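# Move the earliest-lettered box into the tote by the door

## Task

Find the box in this office whose top letter is earliest in the alphabet and set it inside the tote near the door, wholly within the tote with no part over its rim. All other boxes must remain on their own desks. The robot must not tip over or finish leaning, and the result only counts if it stays in place without the robot holding it.

## Robot and tools

Robot: TidyBot++, a mobile base 0.54 m long, 0.50 m wide and 0.38 m high on four powered casters, with one seven-joint arm and a two-finger gripper. The shoulder is 0.12 m ahead of the base centre and 0.68 m above the floor. Cameras: base_camera on the base, and wrist_camera, which looks along the hand.

Frames: the base frame has its origin on the floor under the base centre, x forward, y left, z up. hand_pose is reported in this frame and is the point midway between the finger pads; the hand's own z axis runs out along the fingers, and the fingers close along its y axis. The odometry frame is the base frame as it was at the scene's start. base_odometry counts wheel turns only, so slip shows up as travel and drift of a few cm and several degrees builds up over many moves. Heading is positive to the left, range -3.142 to 3.142. base_tilt is in degrees, positive when leaning forward or right. Tilt and heading carry a fixed bias of up to about 1 degree plus noise.

execute_actions: "actions" is a list holding one action or nothing (empty = just report state and images). "cameras" lists base_camera, wrist_camera or all; omitted, null or ["all"] gives both, [] gives none; images come back in the order named on the "pictures" line. An action may contain:
- "base": exactly one key, an offset relative to where the base last reported itself: translate_m (metres, forward positive, -2 to 2), strafe_m (metres, left positive, -2 to 2) or rotate_rad (radians, counter-clockwise from above positive, -6.3 to 6.3).
- "joints": absolute targets in radians by name, not offsets. joint_1_rad any angle (whole arm about vertical; positive is clockwise from above, opposite to rotate_rad); joint_2_rad shoulder -2.249 to 2.249; joint_3_rad any angle (upper arm roll); joint_4_rad elbow -2.579 to 2.579; joint_5_rad any angle (forearm roll); joint_6_rad wrist -2.099 to 2.099; joint_7_rad any angle (hand roll; with the hand down, positive is counter-clockwise from above, and 1.57 opens the fingers to left and right). gripper_pos 0 (open) to 1 (closed); pad gap is about 85 x (1 - gripper_pos) mm. Unbounded joints take the shorter way, so turn in steps under half a turn. Done tolerances: ±0.039 for joints 1-4, ±0.056 for 5-7, ±0.03 for the gripper.
- "speeds": optional top-speed caps for this action: translate_m and strafe_m 0.05-0.5 m/s, rotate_rad 0.1-1.57 rad/s (max is default).
All motions in an action begin together. Any unknown key or out-of-range number rejects the call with no motion. A base move needing over 8.667 s is rejected; no action runs beyond 15 s. Anything left out of an action may still be pushing to its previous target. If a result reports a stop, later motion calls in the same reply are skipped.

wait: "seconds" 0 to 10; commands nothing and returns state and images.
zoom_image: "camera" (base_camera or wrist_camera) and "region" [x0, y0, x1, y1] in pixels from the top-left of that camera's latest full image, at most 504 x 504.
finished_scene: "scene" is the current scene's number; it ends the scene for good and reports success, so call it only when the box rests in the tote on its own.

Arm geometry: upper arm 0.42 m, forearm 0.31 m, hand 0.31 m to the hand point. With joint_1_rad 0, joint_3_rad 3.14, joint_5_rad 0 (near the start pose) the arm moves in the base's x-z plane. Angles from vertical, forward positive: upper = j2, forearm = j2 - j4, hand = j2 - j4 - j6. Forward reach from the shoulder is the sum of length x sin(angle); height above it is the sum of length x cos(angle). The arm begins folded, hand down, sticking out up to 0.08 m in front with the elbow up to 1.15 m high. A downward-pointing hand reaches at most about 0.94 m high, and only near the base. Closed fingertips stick about 20 mm past the hand point. Joints move up to 1.39 rad/s (1.22 for joints 5-7).

Reading results: base_status and joint_status give each motion's ending. "done" for the base only means the wheels turned the full amount; a blocked base may stop short yet say done. "off_target": came to rest away from target, may still push. "contact_stop"/"time_out": target dropped, holds in place. "joint command not followed" with a "cause:" line: arm targets withheld (e.g. self-collision); the named joints show "not_followed" and may be retried with later actions. on_its_own lists motion you did not command. motor_effort is percent of max per motor, positive toward higher joint values, with the action's peak in brackets; readings carry bias and noise. "Motor temperatures" lists each arm joint in joint_positions order. "ARM HIT" means the arm struck itself or the base hard.

Cautions: friction and load leave joints slightly off; fix by sending last command + (desired - measured) for each joint, but never send the read angle while holding something, since the arm sags further. Camera images show the true hand position better than hand_pose. Don't drive while the arm is caught on something 0.8 m or higher, and avoid sideways force on a raised hand: the robot can tip. Torque sensor limits are 104.5 N m for joints 1-4 and 51.3 N m for 5-7 (warnings at 56.7 and 29.4); hitting one freezes the arm and gripper for 10 s while the base continues. Holding loads heats motors: MOTOR HOT from 60 °C, and at 75 °C an OVER-TEMPERATURE FAULT lets the arm sink, with affected keys reading "limit_stop_at_motor_heat". The robot keeps the last command while you think. Avoid drops, slams, hard shoves and knocking boxes off desks; shorter robot motion is better.

Each tool is called as a command line: name --argument value for each argument, lists and objects as JSON in quotes; but a table of rows of numbers goes row by row, as --pt "numbers of a row", without its own name.

## Session

execute_actions --actions '[]'

Scene clock: 0.00 s.
Motor temperatures (°C, as the motors report them): [24 28 29 31 33 35 35]
base_odometry: x=+0.000 y=+0.000 heading=+0.000 (m, m, rad; odometry frame)
base_tilt: forward=-0.2 right=-0.1 (deg)
base_status: not commanded
joint_positions: joint_1_rad=-0.049 joint_2_rad=-0.332 joint_3_rad=+3.090 joint_4_rad=-2.562 joint_5_rad=+0.042 joint_6_rad=-0.861 joint_7_rad=+1.582 gripper_pos=+0.000
joint_status: not commanded
motor_effort: joint_1_rad=+0 joint_2_rad=+0 joint_3_rad=+1 joint_4_rad=+12 joint_5_rad=+0 joint_6_rad=+0 joint_7_rad=+0 (%)
hand_pose: x=+0.2463 y=+0.0021 z=+0.5763 quat_wxyz=(+0.024, +0.997, +0.068, +0.026) (m; base frame)
pictures: base_camera, wrist_camera
Images, in order (width x height): base_camera 644x364, wrist_camera 644x476.

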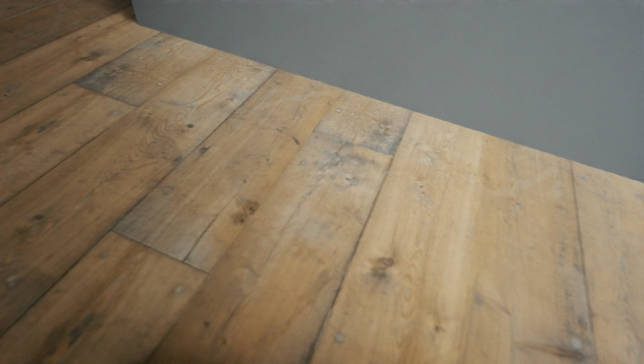

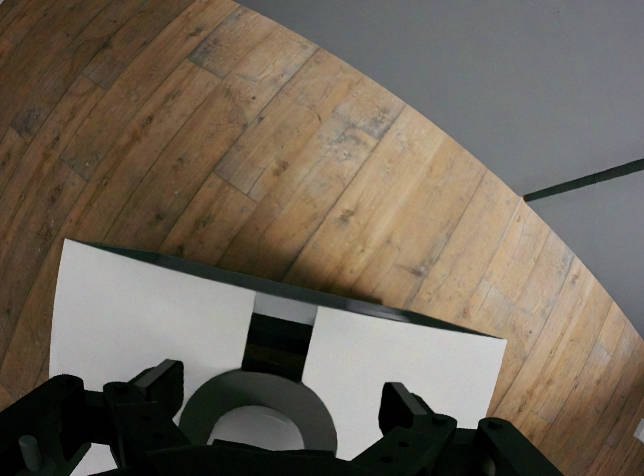

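execute_actions --actions '[{"joints":{"joint_2_rad":-0.5,"joint_4_rad":-0.8,"joint_6_rad":-1.65}}]' --cameras '["wrist_camera"]'

execute_actions --actions '[{"joints":{"joint_1_rad":-1.3}}]' --cameras '["wrist_camera"]'

execute_actions --actions '[{"joints":{"joint_1_rad":-2.6}}]' --cameras '["wrist_camera"]'

execute_actions --actions '[{"joints":{"joint_1_rad":-3.9}}]' --cameras '["wrist_camera"]'

execute_actions --actions '[{"joints":{"joint_1_rad":-5.1}}]' --cameras '["wrist_camera"]'

Scene clock: 10.37 s.
Motor temperatures (°C, as the motors report them): [24 28 29 31 33 35 35]
base_odometry: x=+0.000 y=+0.000 heading=+0.000 (m, m, rad; odometry frame)
base_tilt: forward=-0.2 right=-0.1 (deg)
base_status: not commanded
joint_positions: joint_1_rad=-0.049 joint_2_rad=-0.489 joint_3_rad=+3.090 joint_4_rad=-0.814 joint_5_rad=+0.042 joint_6_rad=-1.606 joint_7_rad=+1.582 gripper_pos=+0.000
joint_status: all done
motor_effort: joint_1_rad=+0(0) joint_2_rad=+7(8) joint_3_rad=+1(1) joint_4_rad=+11(20) joint_5_rad=+0(0) joint_6_rad=+9(9) joint_7_rad=+0(1) (%)
hand_pose: x=+0.3117 y=+0.0201 z=+1.2413 quat_wxyz=(+0.003, +0.821, +0.038, +0.569) (m; base frame)
pictures: wrist_camera
Images, in order (width x height): wrist_camera 644x476.

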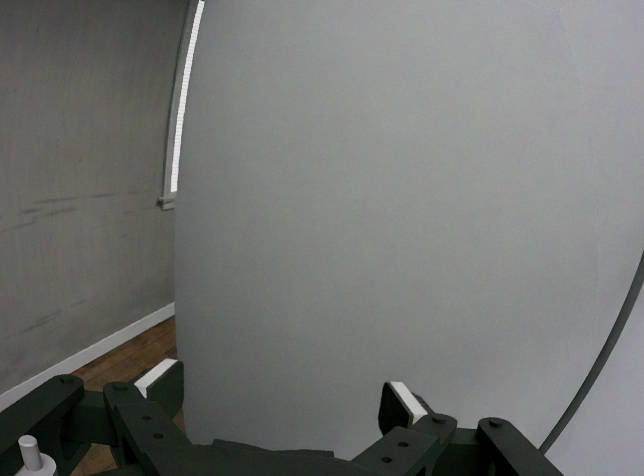

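Scene clock: 12.90 s.
Motor temperatures (°C, as the motors report them): [24 28 29 31 33 35 35]
base_odometry: x=+0.000 y=+0.000 heading=+0.000 (m, m, rad; odometry frame)
base_tilt: forward=-0.3 right=+0.0 (deg)
base_status: not commanded
joint_positions: joint_1_rad=-1.279 joint_2_rad=-0.489 joint_3_rad=+3.090 joint_4_rad=-0.814 joint_5_rad=+0.042 joint_6_rad=-1.606 joint_7_rad=+1.582 gripper_pos=+0.000
joint_status: all done
motor_effort: joint_1_rad=+0(1) joint_2_rad=+6(7) joint_3_rad=+0(1) joint_4_rad=+11(12) joint_5_rad=+0(0) joint_6_rad=+9(9) joint_7_rad=-1(0) (%)
hand_pose: x=+0.1645 y=+0.1884 z=+1.2413 quat_wxyz=(-0.326, +0.649, +0.505, +0.467) (m; base frame)
pictures: wrist_camera
Images, in order (width x height): wrist_camera 644x476.

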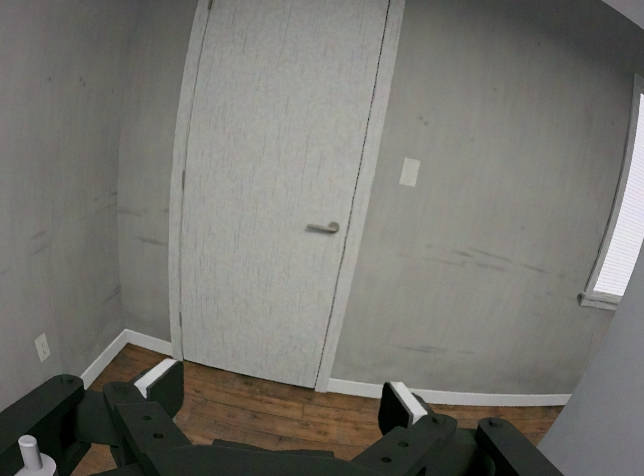

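Scene clock: 15.47 s.
Motor temperatures (°C, as the motors report them): [24 28 29 31 33 35 35]
base_odometry: x=+0.000 y=+0.000 heading=+0.000 (m, m, rad; odometry frame)
base_tilt: forward=-0.2 right=-0.1 (deg)
base_status: not commanded
joint_positions: joint_1_rad=-2.579 joint_2_rad=-0.489 joint_3_rad=+3.090 joint_4_rad=-0.814 joint_5_rad=+0.042 joint_6_rad=-1.606 joint_7_rad=+1.582 gripper_pos=+0.000
joint_status: all done
motor_effort: joint_1_rad=+0(1) joint_2_rad=+8(7) joint_3_rad=+1(1) joint_4_rad=+11(11) joint_5_rad=+0(0) joint_6_rad=+9(9) joint_7_rad=+0(0) (%)
hand_pose: x=-0.0503 y=+0.0942 z=+1.2413 quat_wxyz=(-0.542, +0.211, +0.795, +0.174) (m; base frame)
pictures: wrist_camera
Images, in order (width x height): wrist_camera 644x476.

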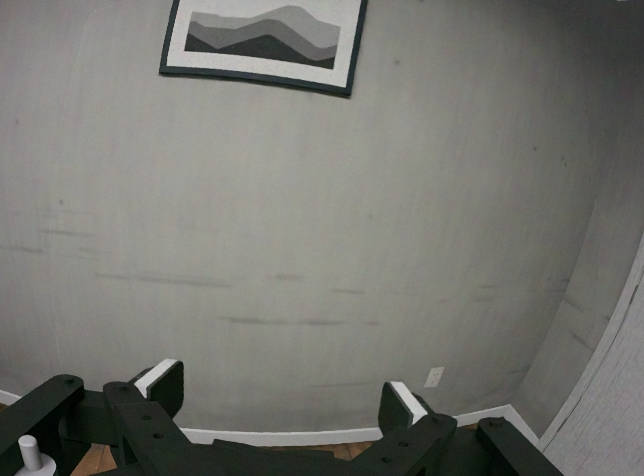

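Scene clock: 18.03 s.
Motor temperatures (°C, as the motors report them): [24 28 29 31 33 35 35]
base_odometry: x=+0.000 y=+0.000 heading=+0.000 (m, m, rad; odometry frame)
base_tilt: forward=-0.2 right=-0.1 (deg)
base_status: not commanded
joint_positions: joint_1_rad=-3.879 joint_2_rad=-0.489 joint_3_rad=+3.090 joint_4_rad=-0.814 joint_5_rad=+0.042 joint_6_rad=-1.606 joint_7_rad=+1.582 gripper_pos=+0.000
joint_status: all done
motor_effort: joint_1_rad=+0(0) joint_2_rad=+6(7) joint_3_rad=+1(1) joint_4_rad=+11(11) joint_5_rad=+0(1) joint_6_rad=+9(9) joint_7_rad=+0(1) (%)
hand_pose: x=-0.0171 y=-0.1380 z=+1.2413 quat_wxyz=(-0.537, -0.313, +0.760, -0.189) (m; base frame)
pictures: wrist_camera
Images, in order (width x height): wrist_camera 644x476.

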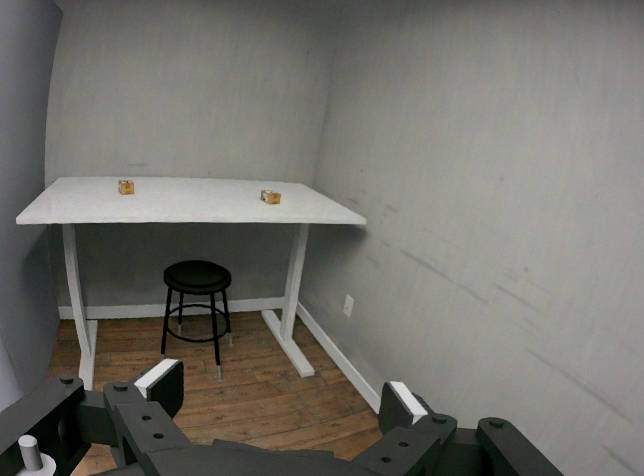

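Scene clock: 20.50 s.
Motor temperatures (°C, as the motors report them): [24 28 29 31 33 35 35]
base_odometry: x=+0.000 y=+0.000 heading=+0.000 (m, m, rad; odometry frame)
base_tilt: forward=-0.2 right=-0.1 (deg)
base_status: not commanded
joint_positions: joint_1_rad=-5.079 joint_2_rad=-0.489 joint_3_rad=+3.090 joint_4_rad=-0.814 joint_5_rad=+0.042 joint_6_rad=-1.606 joint_7_rad=+1.582 gripper_pos=+0.000
joint_status: all done
motor_effort: joint_1_rad=+0(0) joint_2_rad=+7(7) joint_3_rad=+1(1) joint_4_rad=+11(11) joint_5_rad=+0(0) joint_6_rad=+9(9) joint_7_rad=-1(0) (%)
hand_pose: x=+0.1983 y=-0.1768 z=+1.2413 quat_wxyz=(-0.336, -0.687, +0.451, -0.459) (m; base frame)
pictures: wrist_camera
Images, in order (width x height): wrist_camera 644x476.

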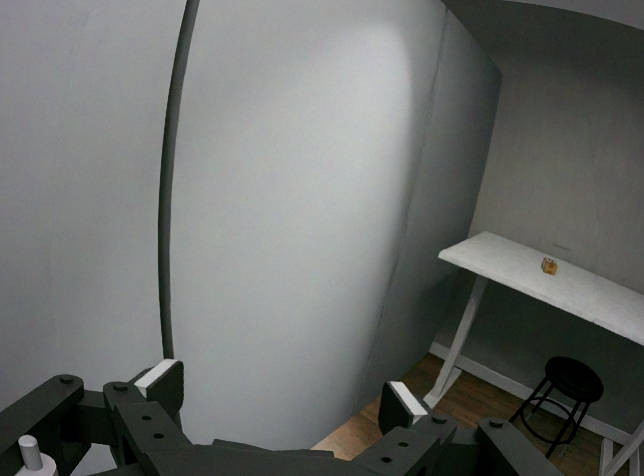

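execute_actions --actions '[{"base":{"rotate_rad":-2.06},"joints":{"joint_1_rad":0,"joint_3_rad":3.14,"joint_5_rad":0}}]'

Scene clock: 26.73 s.
Motor temperatures (°C, as the motors report them): [24 28 29 31 33 35 35]
base_odometry: x=+0.000 y=+0.000 heading=-2.060 (m, m, rad; odometry frame)
base_tilt: forward=-0.3 right=-0.1 (deg)
base_status: done
joint_positions: joint_1_rad=-6.262 joint_2_rad=-0.489 joint_3_rad=+3.118 joint_4_rad=-0.814 joint_5_rad=+0.031 joint_6_rad=-1.606 joint_7_rad=+1.582 gripper_pos=+0.000
joint_status: all done
motor_effort: joint_1_rad=+0(0) joint_2_rad=+7(8) joint_3_rad=+1(2) joint_4_rad=+11(11) joint_5_rad=+0(0) joint_6_rad=+9(9) joint_7_rad=+0(0) (%)
hand_pose: x=+0.3125 y=-0.0024 z=+1.2416 quat_wxyz=(-0.021, -0.822, +0.002, -0.569) (m; base frame)
pictures: base_camera, wrist_camera
Images, in order (width x height): base_camera 644x364, wrist_camera 644x476.

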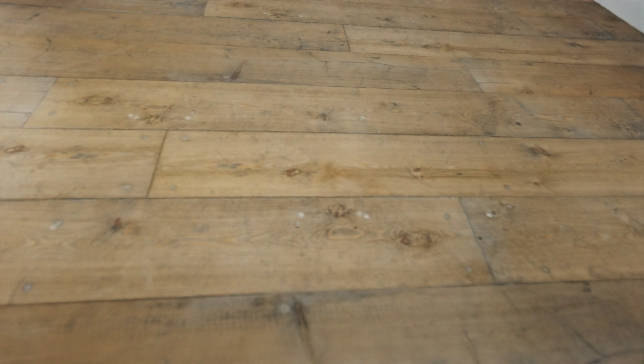

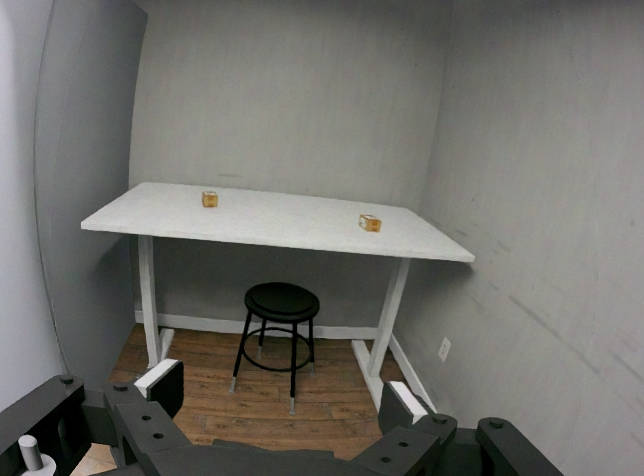

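execute_actions --actions '[{"base":{"translate_m":0.8},"joints":{"joint_2_rad":0.0,"joint_4_rad":-0.3,"joint_6_rad":-1.9}}]'

Scene clock: 32.17 s.
Motor temperatures (°C, as the motors report them): [24 28 29 31 33 35 35]
base_odometry: x=-0.377 y=-0.706 heading=-2.061 (m, m, rad; odometry frame)
base_tilt: forward=-0.3 right=+0.0 (deg)
base_status: done
joint_positions: joint_1_rad=-6.262 joint_2_rad=+0.006 joint_3_rad=+3.118 joint_4_rad=-0.317 joint_5_rad=+0.031 joint_6_rad=-1.856 joint_7_rad=+1.582 gripper_pos=+0.000
joint_status: all done
motor_effort: joint_1_rad=+0(0) joint_2_rad=-9(14) joint_3_rad=+0(1) joint_4_rad=+10(12) joint_5_rad=+0(0) joint_6_rad=+7(9) joint_7_rad=+0(1) (%)
hand_pose: x=+0.4766 y=-0.0072 z=+1.2227 quat_wxyz=(-0.013, -0.886, +0.005, -0.463) (m; base frame)
pictures: base_camera, wrist_camera
Images, in order (width x height): base_camera 644x364, wrist_camera 644x476.

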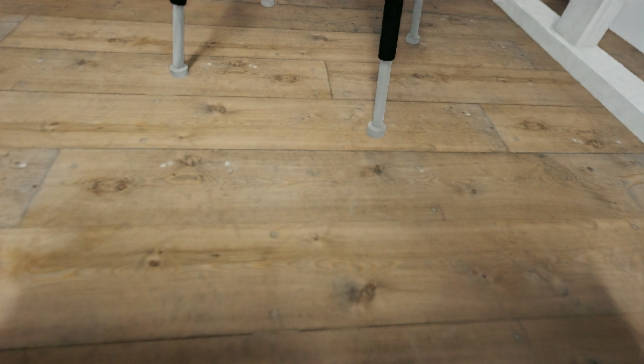

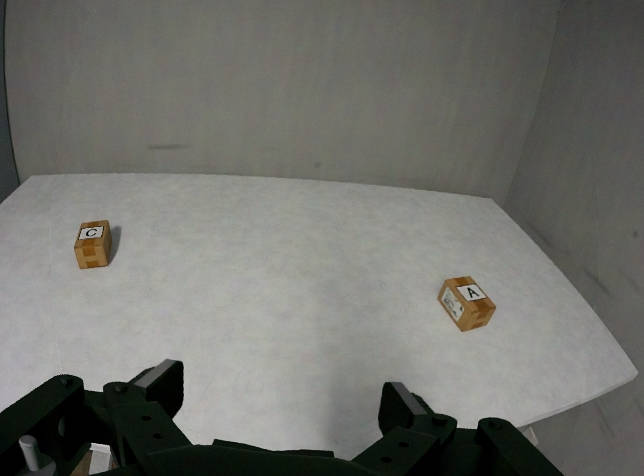

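zoom_image --camera "wrist_camera" --region '[400, 250, 540, 350]'

Region (400, 250, 540, 350) of wrist_camera's 644x476 image, scaled by 3.600; it fills the top 360 rows of this view, and the rest is white.

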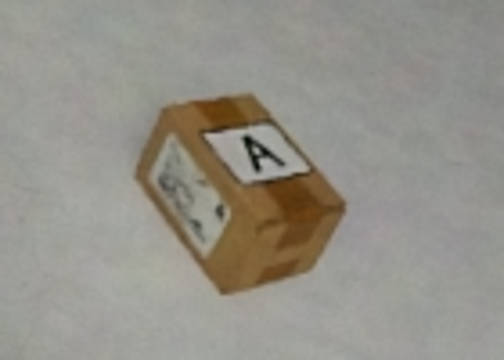

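execute_actions --actions '[{"base":{"strafe_m":-0.2}}]'

Scene clock: 45.70 s.
Motor temperatures (°C, as the motors report them): [25 28 29 31 33 35 35]
base_odometry: x=-0.554 y=-0.612 heading=-2.060 (m, m, rad; odometry frame)
base_tilt: forward=-0.2 right=-0.1 (deg)
base_status: done
joint_positions: joint_1_rad=-6.264 joint_2_rad=+0.006 joint_3_rad=+3.123 joint_4_rad=-0.317 joint_5_rad=+0.027 joint_6_rad=-1.856 joint_7_rad=+1.582 gripper_pos=+0.000
joint_status: not commanded
motor_effort: joint_1_rad=+0(1) joint_2_rad=-10(11) joint_3_rad=+0(1) joint_4_rad=+10(11) joint_5_rad=+0(1) joint_6_rad=+8(8) joint_7_rad=-1(1) (%)
hand_pose: x=+0.4766 y=-0.0071 z=+1.2227 quat_wxyz=(-0.013, -0.886, +0.005, -0.463) (m; base frame)
pictures: base_camera, wrist_camera
Images, in order (width x height): base_camera 644x364, wrist_camera 644x476.

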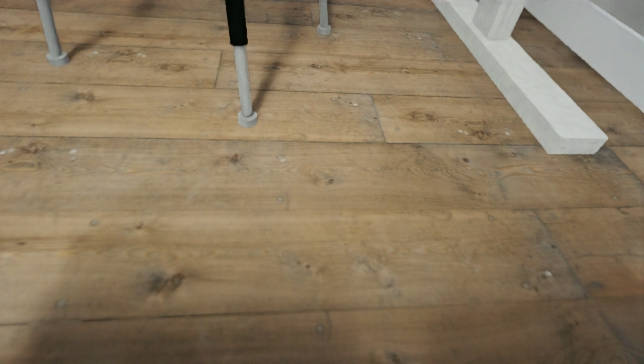

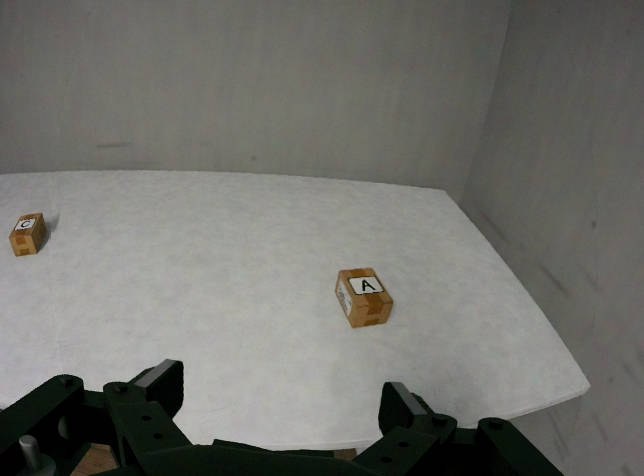

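execute_actions --actions '[{"base":{"strafe_m":-0.17},"joints":{"joint_2_rad":0.15,"joint_4_rad":-0.35,"joint_6_rad":-2.05}}]'

Scene clock: 54.40 s.
Motor temperatures (°C, as the motors report them): [25 28 29 31 33 35 35]
base_odometry: x=-0.704 y=-0.532 heading=-2.059 (m, m, rad; odometry frame)
base_tilt: forward=-0.2 right=+0.0 (deg)
base_status: done
joint_positions: joint_1_rad=-6.266 joint_2_rad=+0.156 joint_3_rad=+3.125 joint_4_rad=-0.341 joint_5_rad=+0.026 joint_6_rad=-2.007 joint_7_rad=+1.582 gripper_pos=+0.000
joint_status: all done
motor_effort: joint_1_rad=+0(2) joint_2_rad=-16(21) joint_3_rad=-1(2) joint_4_rad=+12(12) joint_5_rad=+0(1) joint_6_rad=+6(8) joint_7_rad=+0(0) (%)
hand_pose: x=+0.5192 y=-0.0075 z=+1.1236 quat_wxyz=(-0.010, -0.950, +0.004, -0.313) (m; base frame)
pictures: base_camera, wrist_camera
Images, in order (width x height): base_camera 644x364, wrist_camera 644x476.

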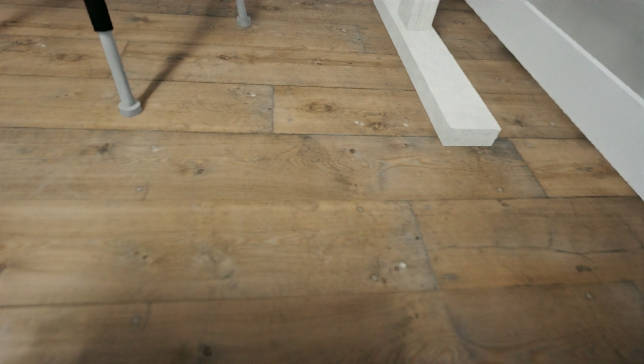

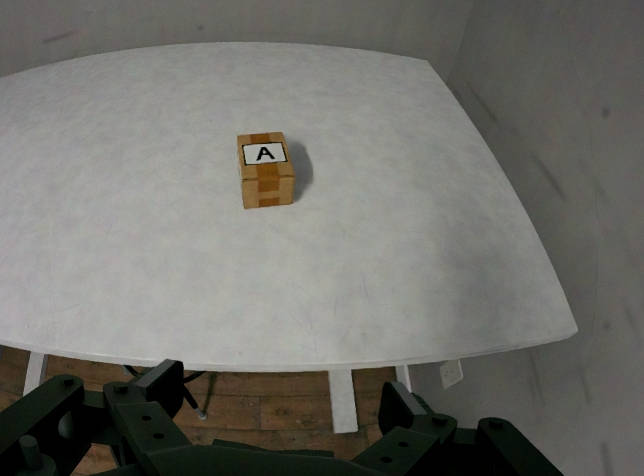

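execute_actions --actions '[{"base":{"translate_m":0.15}}]'

Scene clock: 59.07 s.
Motor temperatures (°C, as the motors report them): [25 28 29 31 33 35 35]
base_odometry: x=-0.774 y=-0.665 heading=-2.060 (m, m, rad; odometry frame)
base_tilt: forward=-0.3 right=-0.1 (deg)
base_status: done
joint_positions: joint_1_rad=-6.266 joint_2_rad=+0.159 joint_3_rad=+3.125 joint_4_rad=-0.341 joint_5_rad=+0.026 joint_6_rad=-2.009 joint_7_rad=+1.582 gripper_pos=+0.000
joint_status: not commanded
motor_effort: joint_1_rad=+0(1) joint_2_rad=-16(20) joint_3_rad=+0(1) joint_4_rad=+11(12) joint_5_rad=+0(1) joint_6_rad=+6(6) joint_7_rad=+0(0) (%)
hand_pose: x=+0.5201 y=-0.0076 z=+1.1222 quat_wxyz=(-0.010, -0.950, +0.004, -0.311) (m; base frame)
pictures: base_camera, wrist_camera
Images, in order (width x height): base_camera 644x364, wrist_camera 644x476.

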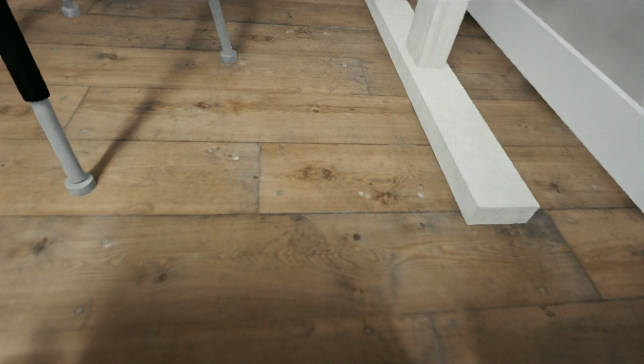

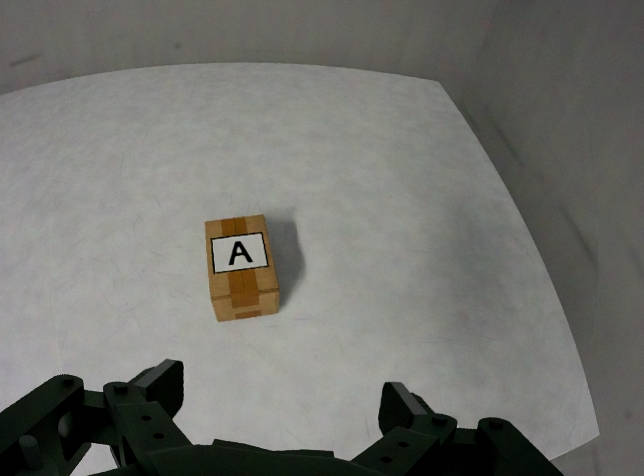

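execute_actions --actions '[{"joints":{"joint_1_rad":-0.07,"joint_2_rad":0.222,"joint_4_rad":-0.57,"joint_6_rad":-1.68}}]' --cameras '["wrist_camera"]'

Scene clock: 73.87 s.
Motor temperatures (°C, as the motors report them): [25 28 29 31 33 35 35]
base_odometry: x=-0.774 y=-0.665 heading=-2.060 (m, m, rad; odometry frame)
base_tilt: forward=-0.2 right=-0.2 (deg)
base_status: not commanded
joint_positions: joint_1_rad=-6.332 joint_2_rad=+0.224 joint_3_rad=+3.125 joint_4_rad=-0.559 joint_5_rad=+0.026 joint_6_rad=-1.719 joint_7_rad=+1.582 gripper_pos=+0.000
joint_status: all done
motor_effort: joint_1_rad=+0(1) joint_2_rad=-23(25) joint_3_rad=+0(1) joint_4_rad=+16(17) joint_5_rad=+0(0) joint_6_rad=+6(7) joint_7_rad=-1(0) (%)
hand_pose: x=+0.6190 y=+0.0243 z=+1.0653 quat_wxyz=(-0.002, -0.949, -0.030, -0.315) (m; base frame)
pictures: wrist_camera
Images, in order (width x height): wrist_camera 644x476.

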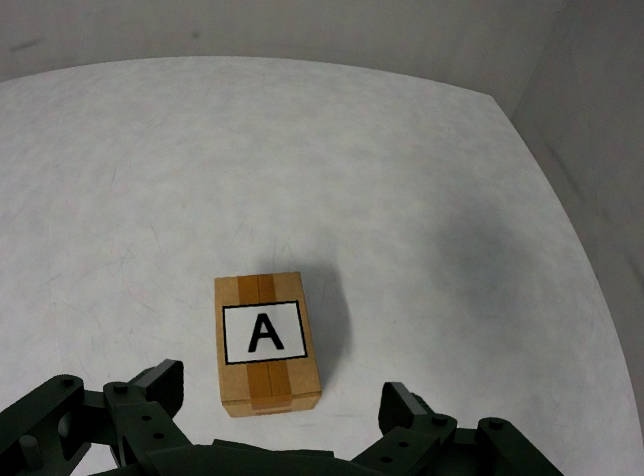

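execute_actions --actions '[{"joints":{"joint_1_rad":-0.09,"joint_2_rad":0.225,"joint_4_rad":-0.72,"joint_6_rad":-1.525,"joint_7_rad":1.77}}]' --cameras '["wrist_camera"]'

Scene clock: 79.53 s.
Motor temperatures (°C, as the motors report them): [25 28 29 32 33 35 35]
base_odometry: x=-0.774 y=-0.665 heading=-2.060 (m, m, rad; odometry frame)
base_tilt: forward=-0.2 right=-0.2 (deg)
base_status: not commanded
joint_positions: joint_1_rad=-6.351 joint_2_rad=+0.224 joint_3_rad=+3.125 joint_4_rad=-0.707 joint_5_rad=+0.026 joint_6_rad=-1.567 joint_7_rad=+1.728 gripper_pos=+0.000
joint_status: all done
motor_effort: joint_1_rad=+0(0) joint_2_rad=-23(26) joint_3_rad=+0(0) joint_4_rad=+17(18) joint_5_rad=+0(0) joint_6_rad=+6(6) joint_7_rad=-1(1) (%)
hand_pose: x=+0.6501 y=+0.0367 z=+1.0306 quat_wxyz=(-0.022, -0.942, -0.110, -0.315) (m; base frame)
pictures: wrist_camera
Images, in order (width x height): wrist_camera 644x476.

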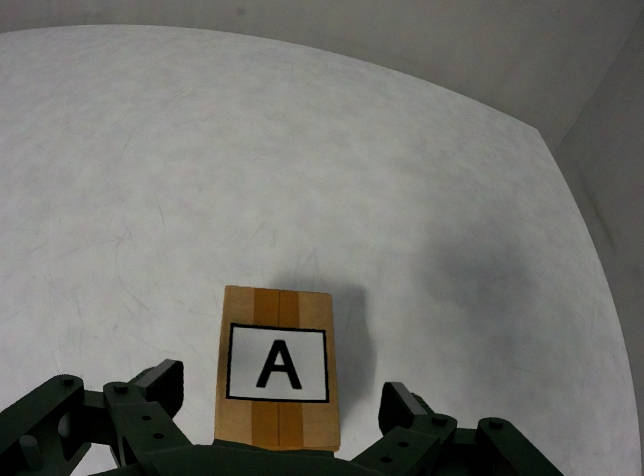

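execute_actions --actions '[{"joints":{"joint_4_rad":-0.866,"joint_6_rad":-1.38}}]' --cameras '["wrist_camera"]'

Scene clock: 84.37 s.
Motor temperatures (°C, as the motors report them): [25 28 29 32 33 35 35]
base_odometry: x=-0.774 y=-0.665 heading=-2.060 (m, m, rad; odometry frame)
base_tilt: forward=-0.2 right=-0.1 (deg)
base_status: not commanded
joint_positions: joint_1_rad=-6.351 joint_2_rad=+0.225 joint_3_rad=+3.125 joint_4_rad=-0.853 joint_5_rad=+0.026 joint_6_rad=-1.423 joint_7_rad=+1.728 gripper_pos=+0.000
joint_status: all done
motor_effort: joint_1_rad=+0(0) joint_2_rad=-26(27) joint_3_rad=+0(0) joint_4_rad=+18(19) joint_5_rad=+0(0) joint_6_rad=+6(6) joint_7_rad=+0(0) (%)
hand_pose: x=+0.6743 y=+0.0390 z=+0.9913 quat_wxyz=(-0.023, -0.942, -0.111, -0.314) (m; base frame)
pictures: wrist_camera
Images, in order (width x height): wrist_camera 644x476.

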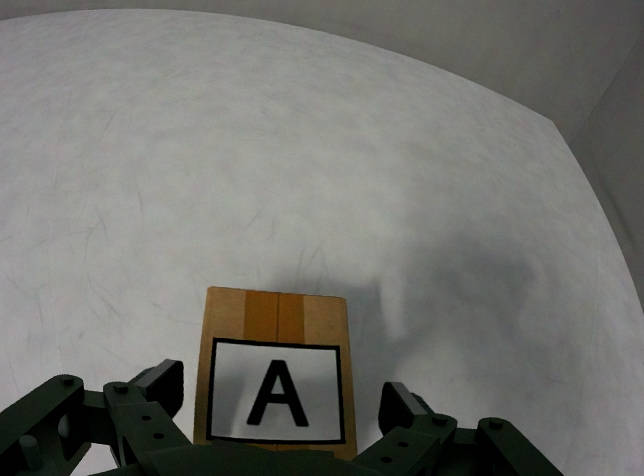

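execute_actions --actions '[{"joints":{"joint_1_rad":-0.097,"joint_4_rad":-0.97,"joint_6_rad":-1.275}}]' --cameras '["wrist_camera"]'

Scene clock: 90.30 s.
Motor temperatures (°C, as the motors report them): [25 28 29 32 33 35 35]
base_odometry: x=-0.774 y=-0.665 heading=-2.060 (m, m, rad; odometry frame)
base_tilt: forward=-0.2 right=-0.1 (deg)
base_status: not commanded
joint_positions: joint_1_rad=-6.356 joint_2_rad=+0.220 joint_3_rad=+3.125 joint_4_rad=-0.947 joint_5_rad=+0.026 joint_6_rad=-1.310 joint_7_rad=+1.728 gripper_pos=+0.000
joint_status: all done
motor_effort: joint_1_rad=-1(1) joint_2_rad=-23(26) joint_3_rad=-1(1) joint_4_rad=+17(20) joint_5_rad=-1(1) joint_6_rad=+4(6) joint_7_rad=-1(1) (%)
hand_pose: x=+0.6899 y=+0.0436 z=+0.9713 quat_wxyz=(-0.022, -0.938, -0.115, -0.326) (m; base frame)
pictures: wrist_camera
Images, in order (width x height): wrist_camera 644x476.

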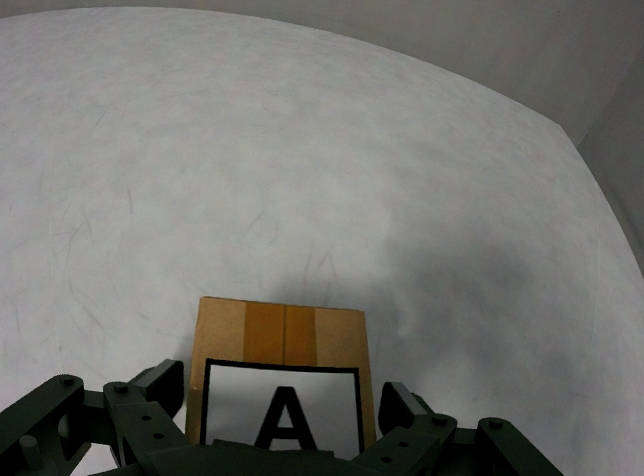

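Seems to be touching lightly. Close.

execute_actions --actions '[{"joints":{"joint_4_rad":-0.94,"gripper_pos":1}}]' --cameras '["wrist_camera"]'

execute_actions --actions '[{"joints":{"joint_2_rad":0.0,"joint_4_rad":-0.6,"joint_6_rad":-1.7}}]' --cameras '["wrist_camera"]'

Scene clock: 93.77 s.
Motor temperatures (°C, as the motors report them): [25 28 29 32 33 35 35]
base_odometry: x=-0.774 y=-0.665 heading=-2.060 (m, m, rad; odometry frame)
base_tilt: forward=-0.2 right=-0.2 (deg)
base_status: not commanded
joint_positions: joint_1_rad=-6.358 joint_2_rad=+0.217 joint_3_rad=+3.125 joint_4_rad=-0.933 joint_5_rad=+0.026 joint_6_rad=-1.307 joint_7_rad=+1.728 gripper_pos=+0.294
joint_status: gripper_pos off_target (ended at +0.294, target +1.000); the others done
motor_effort: joint_1_rad=+0(2) joint_2_rad=-22(28) joint_3_rad=+0(2) joint_4_rad=+17(19) joint_5_rad=-1(2) joint_6_rad=+6(7) joint_7_rad=-1(1) (%)
hand_pose: x=+0.6915 y=+0.0445 z=+0.9798 quat_wxyz=(-0.023, -0.935, -0.115, -0.335) (m; base frame)
pictures: wrist_camera
Images, in order (width x height): wrist_camera 644x476.

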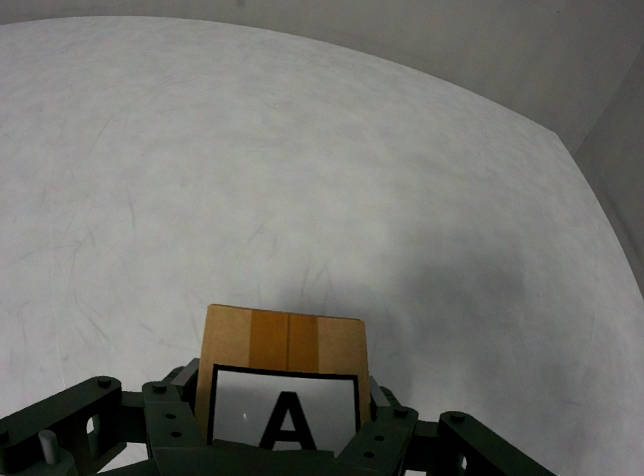

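Scene clock: 95.53 s.
Motor temperatures (°C, as the motors report them): [25 28 29 32 33 35 35]
base_odometry: x=-0.774 y=-0.665 heading=-2.060 (m, m, rad; odometry frame)
base_tilt: forward=-0.1 right=-0.1 (deg)
base_status: not commanded
joint_positions: joint_1_rad=-6.358 joint_2_rad=-0.003 joint_3_rad=+3.125 joint_4_rad=-0.608 joint_5_rad=+0.026 joint_6_rad=-1.664 joint_7_rad=+1.728 gripper_pos=+0.294
joint_status: all done
motor_effort: joint_1_rad=+0(0) joint_2_rad=-13(32) joint_3_rad=-1(1) joint_4_rad=+14(21) joint_5_rad=+0(1) joint_6_rad=+8(8) joint_7_rad=-1(1) (%)
hand_pose: x=+0.5337 y=+0.0312 z=+1.1610 quat_wxyz=(-0.025, -0.900, -0.106, -0.422) (m; base frame)
pictures: wrist_camera
Images, in order (width x height): wrist_camera 644x476.

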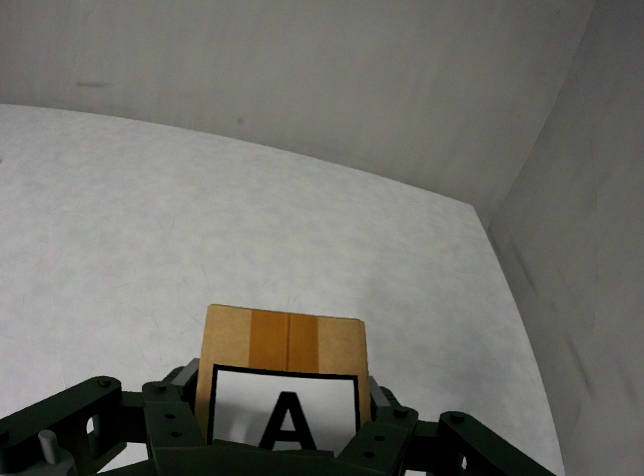

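execute_actions --actions '[{"base":{"strafe_m":0.3},"joints":{"joint_1_rad":-3.1,"joint_2_rad":-0.3,"joint_4_rad":-0.7,"joint_6_rad":-1.8,"joint_7_rad":1.57}}]' --cameras '["wrist_camera"]'

Scene clock: 102.00 s.
Motor temperatures (°C, as the motors report them): [25 28 29 32 33 35 35]
base_odometry: x=-0.509 y=-0.806 heading=-2.060 (m, m, rad; odometry frame)
base_tilt: forward=-0.2 right=-0.1 (deg)
base_status: done
joint_positions: joint_1_rad=-9.362 joint_2_rad=-0.280 joint_3_rad=+3.127 joint_4_rad=-0.684 joint_5_rad=+0.026 joint_6_rad=-1.761 joint_7_rad=+1.616 gripper_pos=+0.294
joint_status: all done
motor_effort: joint_1_rad=+0(1) joint_2_rad=-1(17) joint_3_rad=+0(3) joint_4_rad=+12(15) joint_5_rad=+0(2) joint_6_rad=+9(9) joint_7_rad=+0(1) (%)
hand_pose: x=-0.1455 y=+0.0175 z=+1.2011 quat_wxyz=(+0.468, -0.009, -0.883, -0.034) (m; base frame)
pictures: wrist_camera
Images, in order (width x height): wrist_camera 644x476.

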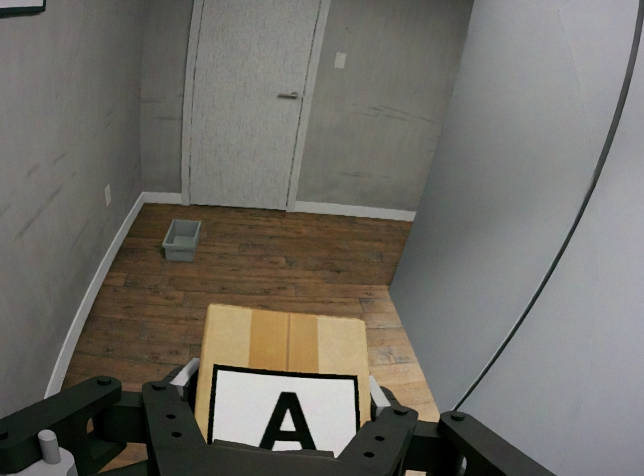

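execute_actions --actions '[{"base":{"translate_m":-0.9}}]' --cameras '[]'

execute_actions --actions '[{"base":{"rotate_rad":3.14},"joints":{"joint_1_rad":0.02,"joint_6_rad":-2.05}}]'

Scene clock: 108.57 s.
Motor temperatures (°C, as the motors report them): [25 28 29 32 33 35 35]
base_odometry: x=-0.086 y=-0.012 heading=-2.061 (m, m, rad; odometry frame)
base_tilt: forward=-0.2 right=+0.0 (deg)
base_status: done
joint_positions: joint_1_rad=-9.362 joint_2_rad=-0.294 joint_3_rad=+3.127 joint_4_rad=-0.690 joint_5_rad=+0.026 joint_6_rad=-1.764 joint_7_rad=+1.616 gripper_pos=+0.294
joint_status: not commanded
motor_effort: joint_1_rad=+0(0) joint_2_rad=-1(3) joint_3_rad=+0(0) joint_4_rad=+12(13) joint_5_rad=+0(0) joint_6_rad=+9(9) joint_7_rad=-1(1) (%)
hand_pose: x=-0.1384 y=+0.0171 z=+1.2014 quat_wxyz=(+0.470, -0.009, -0.882, -0.034) (m; base frame)
pictures: none
No camera images: the call's "cameras" was empty. Leave "cameras" out to get every camera's image.

Scene clock: 112.50 s.
Motor temperatures (°C, as the motors report them): [25 28 29 32 33 35 35]
base_odometry: x=-0.086 y=-0.012 heading=+1.079 (m, m, rad; odometry frame)
base_tilt: forward=-0.2 right=-0.1 (deg)
base_status: done
joint_positions: joint_1_rad=-6.284 joint_2_rad=-0.294 joint_3_rad=+3.127 joint_4_rad=-0.690 joint_5_rad=+0.026 joint_6_rad=-2.010 joint_7_rad=+1.616 gripper_pos=+0.294
joint_status: all done
motor_effort: joint_1_rad=+0(1) joint_2_rad=+0(2) joint_3_rad=+1(1) joint_4_rad=+11(13) joint_5_rad=+0(0) joint_6_rad=+7(9) joint_7_rad=-1(1) (%)
hand_pose: x=+0.3271 y=-0.0010 z=+1.1437 quat_wxyz=(-0.016, -0.933, -0.020, -0.359) (m; base frame)
pictures: base_camera, wrist_camera
Images, in order (width x height): base_camera 644x364, wrist_camera 644x476.

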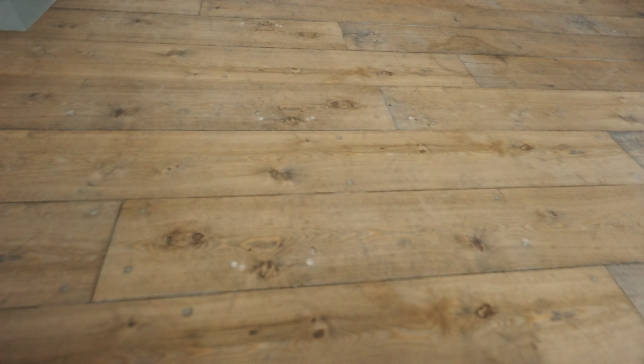

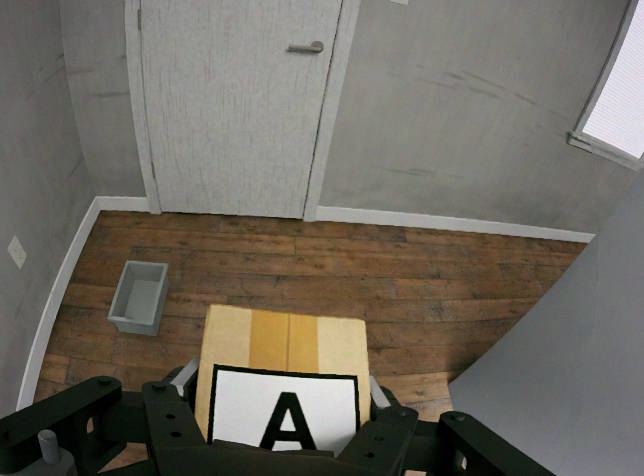

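execute_actions --actions '[{"base":{"rotate_rad":0.45}}]'

Scene clock: 116.10 s.
Motor temperatures (°C, as the motors report them): [25 28 29 32 33 35 35]
base_odometry: x=-0.086 y=-0.012 heading=+1.528 (m, m, rad; odometry frame)
base_tilt: forward=-0.2 right=+0.0 (deg)
base_status: done
joint_positions: joint_1_rad=-6.284 joint_2_rad=-0.294 joint_3_rad=+3.127 joint_4_rad=-0.690 joint_5_rad=+0.026 joint_6_rad=-2.010 joint_7_rad=+1.616 gripper_pos=+0.294
joint_status: not commanded
motor_effort: joint_1_rad=+0(0) joint_2_rad=+1(0) joint_3_rad=+1(1) joint_4_rad=+11(11) joint_5_rad=+0(1) joint_6_rad=+7(7) joint_7_rad=-1(0) (%)
hand_pose: x=+0.3271 y=-0.0010 z=+1.1437 quat_wxyz=(-0.016, -0.933, -0.020, -0.359) (m; base frame)
pictures: base_camera, wrist_camera
Images, in order (width x height): base_camera 644x364, wrist_camera 644x476.

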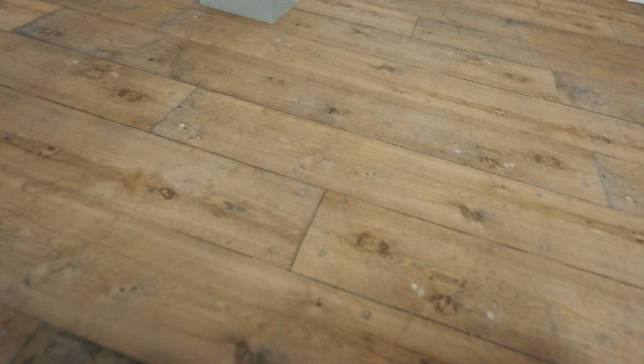

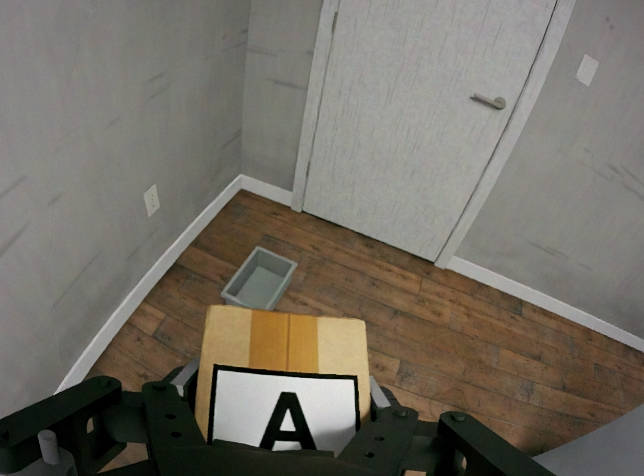

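execute_actions --actions '[{"base":{"translate_m":0.4},"joints":{"joint_1_rad":-0.08,"joint_2_rad":1.0,"joint_4_rad":-2.02,"joint_6_rad":0.57}}]'

Scene clock: 123.07 s.
Motor temperatures (°C, as the motors report them): [25 28 29 32 33 35 35]
base_odometry: x=-0.070 y=+0.388 heading=+1.529 (m, m, rad; odometry frame)
base_tilt: forward=-0.2 right=-0.1 (deg)
base_status: done
joint_positions: joint_1_rad=-6.341 joint_2_rad=+1.000 joint_3_rad=+3.127 joint_4_rad=-2.008 joint_5_rad=+0.026 joint_6_rad=+0.524 joint_7_rad=+1.616 gripper_pos=+0.294
joint_status: all done
motor_effort: joint_1_rad=+0(0) joint_2_rad=-36(40) joint_3_rad=-1(1) joint_4_rad=+6(21) joint_5_rad=+0(0) joint_6_rad=+7(9) joint_7_rad=-1(1) (%)
hand_pose: x=+0.7031 y=+0.0475 z=+0.3515 quat_wxyz=(+0.011, -0.944, -0.063, -0.323) (m; base frame)
pictures: base_camera, wrist_camera
Images, in order (width x height): base_camera 644x364, wrist_camera 644x476.

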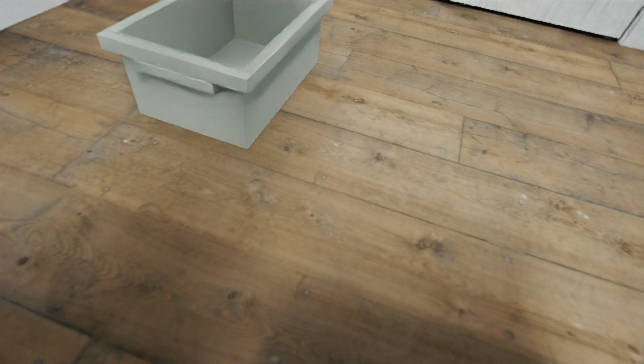

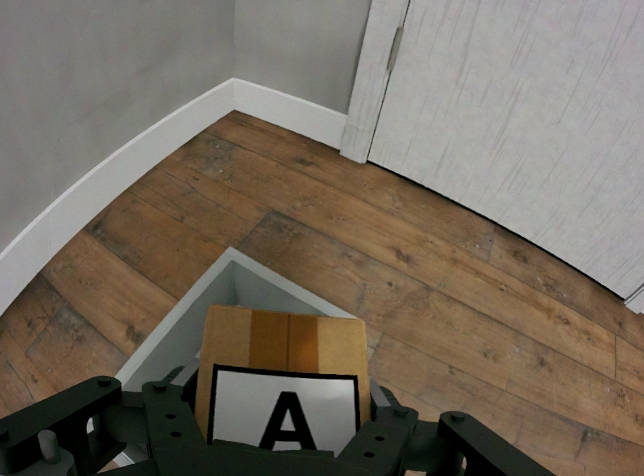

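execute_actions --actions '[{"base":{"rotate_rad":-0.42}}]' --cameras '[]'

execute_actions --actions '[{"base":{"strafe_m":0.35},"joints":{"joint_1_rad":-0.15}}]'

Scene clock: 130.80 s.
Motor temperatures (°C, as the motors report them): [25 29 29 32 33 36 35]
base_odometry: x=-0.069 y=+0.388 heading=+1.110 (m, m, rad; odometry frame)
base_tilt: forward=-0.1 right=+0.0 (deg)
base_status: done
joint_positions: joint_1_rad=-6.351 joint_2_rad=+1.000 joint_3_rad=+3.142 joint_4_rad=-2.008 joint_5_rad=+0.026 joint_6_rad=+0.525 joint_7_rad=+1.616 gripper_pos=+0.294
joint_status: not commanded
motor_effort: joint_1_rad=+0(6) joint_2_rad=-36(37) joint_3_rad=-1(5) joint_4_rad=+6(6) joint_5_rad=+0(1) joint_6_rad=+7(7) joint_7_rad=+0(0) (%)
hand_pose: x=+0.7034 y=+0.0451 z=+0.3513 quat_wxyz=(+0.006, -0.944, -0.066, -0.323) (m; base frame)
pictures: none
No camera images: the call's "cameras" was empty. Leave "cameras" out to get every camera's image.

Scene clock: 132.87 s.
Motor temperatures (°C, as the motors report them): [25 29 29 32 33 36 35]
base_odometry: x=-0.383 y=+0.544 heading=+1.109 (m, m, rad; odometry frame)
base_tilt: forward=-0.2 right=-0.1 (deg)
base_status: done
joint_positions: joint_1_rad=-6.430 joint_2_rad=+1.000 joint_3_rad=+3.142 joint_4_rad=-2.009 joint_5_rad=+0.026 joint_6_rad=+0.525 joint_7_rad=+1.616 gripper_pos=+0.294
joint_status: all done
motor_effort: joint_1_rad=+0(3) joint_2_rad=-36(37) joint_3_rad=-1(3) joint_4_rad=+6(7) joint_5_rad=+0(0) joint_6_rad=+6(7) joint_7_rad=-1(1) (%)
hand_pose: x=+0.6980 y=+0.0910 z=+0.3513 quat_wxyz=(+0.019, -0.941, -0.103, -0.323) (m; base frame)
pictures: base_camera, wrist_camera
Images, in order (width x height): base_camera 644x364, wrist_camera 644x476.

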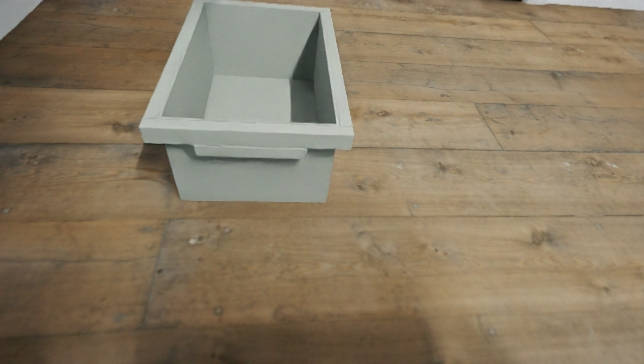

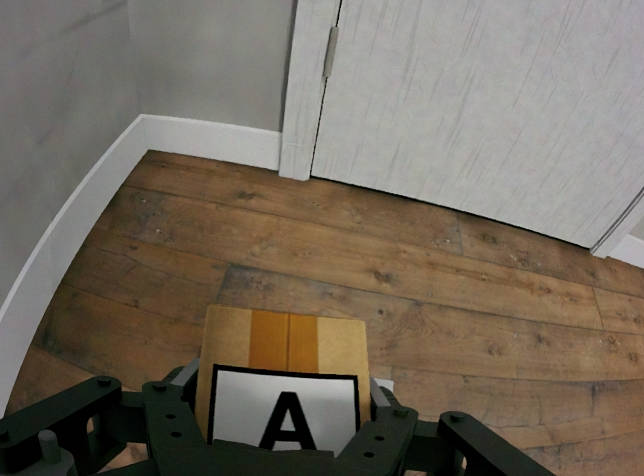

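execute_actions --actions '[{"base":{"strafe_m":0.06},"joints":{"joint_1_rad":0.0,"joint_2_rad":1.41,"joint_4_rad":-1.96,"joint_6_rad":0.94}}]'

Scene clock: 137.33 s.
Motor temperatures (°C, as the motors report them): [25 29 29 32 33 36 35]
base_odometry: x=-0.437 y=+0.571 heading=+1.108 (m, m, rad; odometry frame)
base_tilt: forward=-0.3 right=-0.1 (deg)
base_status: done
joint_positions: joint_1_rad=-6.299 joint_2_rad=+1.409 joint_3_rad=+3.142 joint_4_rad=-1.978 joint_5_rad=+0.026 joint_6_rad=+0.893 joint_7_rad=+1.616 gripper_pos=+0.294
joint_status: all done
motor_effort: joint_1_rad=+0(4) joint_2_rad=-35(39) joint_3_rad=-1(3) joint_4_rad=+0(7) joint_5_rad=+0(2) joint_6_rad=+6(6) joint_7_rad=-1(1) (%)
hand_pose: x=+0.6454 y=+0.0157 z=+0.1963 quat_wxyz=(+0.002, -0.947, -0.040, -0.318) (m; base frame)
pictures: base_camera, wrist_camera
Images, in order (width x height): base_camera 644x364, wrist_camera 644x476.

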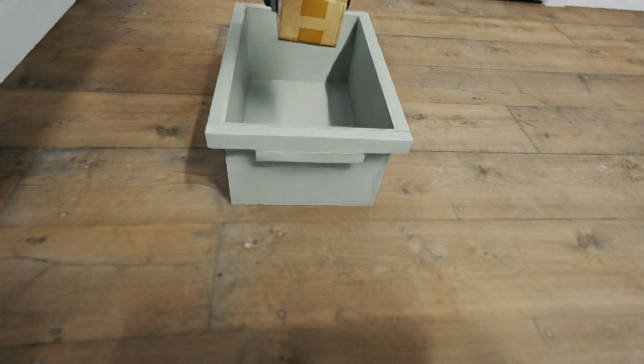

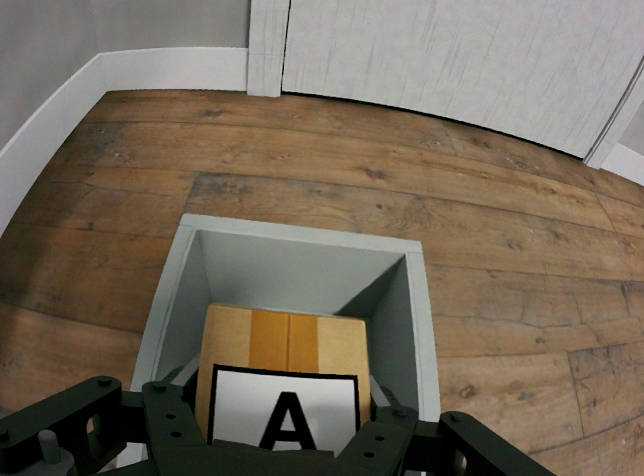

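execute_actions --actions '[{"joints":{"joint_2_rad":1.695,"joint_4_rad":-1.645,"joint_6_rad":0.86}}]'

Scene clock: 141.70 s.
Motor temperatures (°C, as the motors report them): [25 29 29 32 33 36 35]
base_odometry: x=-0.437 y=+0.571 heading=+1.108 (m, m, rad; odometry frame)
base_tilt: forward=-0.2 right=+0.0 (deg)
base_status: not commanded
joint_positions: joint_1_rad=-6.299 joint_2_rad=+1.697 joint_3_rad=+3.142 joint_4_rad=-1.665 joint_5_rad=+0.026 joint_6_rad=+0.893 joint_7_rad=+1.616 gripper_pos=+0.294
joint_status: all done
motor_effort: joint_1_rad=+0(0) joint_2_rad=-36(38) joint_3_rad=-1(1) joint_4_rad=+1(1) joint_5_rad=-1(0) joint_6_rad=+7(7) joint_7_rad=-1(1) (%)
hand_pose: x=+0.6612 y=+0.0160 z=+0.0786 quat_wxyz=(+0.002, -0.943, -0.040, -0.330) (m; base frame)
pictures: base_camera, wrist_camera
Images, in order (width x height): base_camera 644x364, wrist_camera 644x476.

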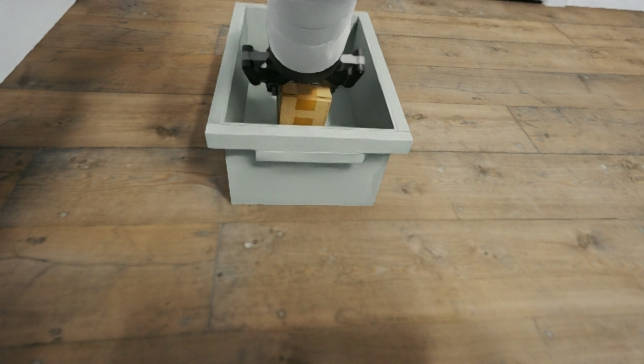

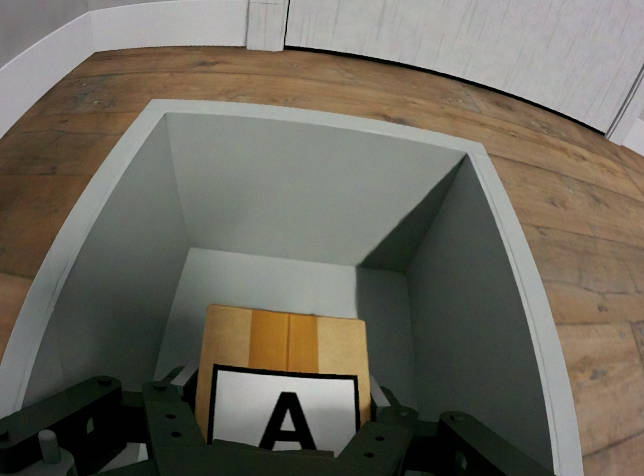

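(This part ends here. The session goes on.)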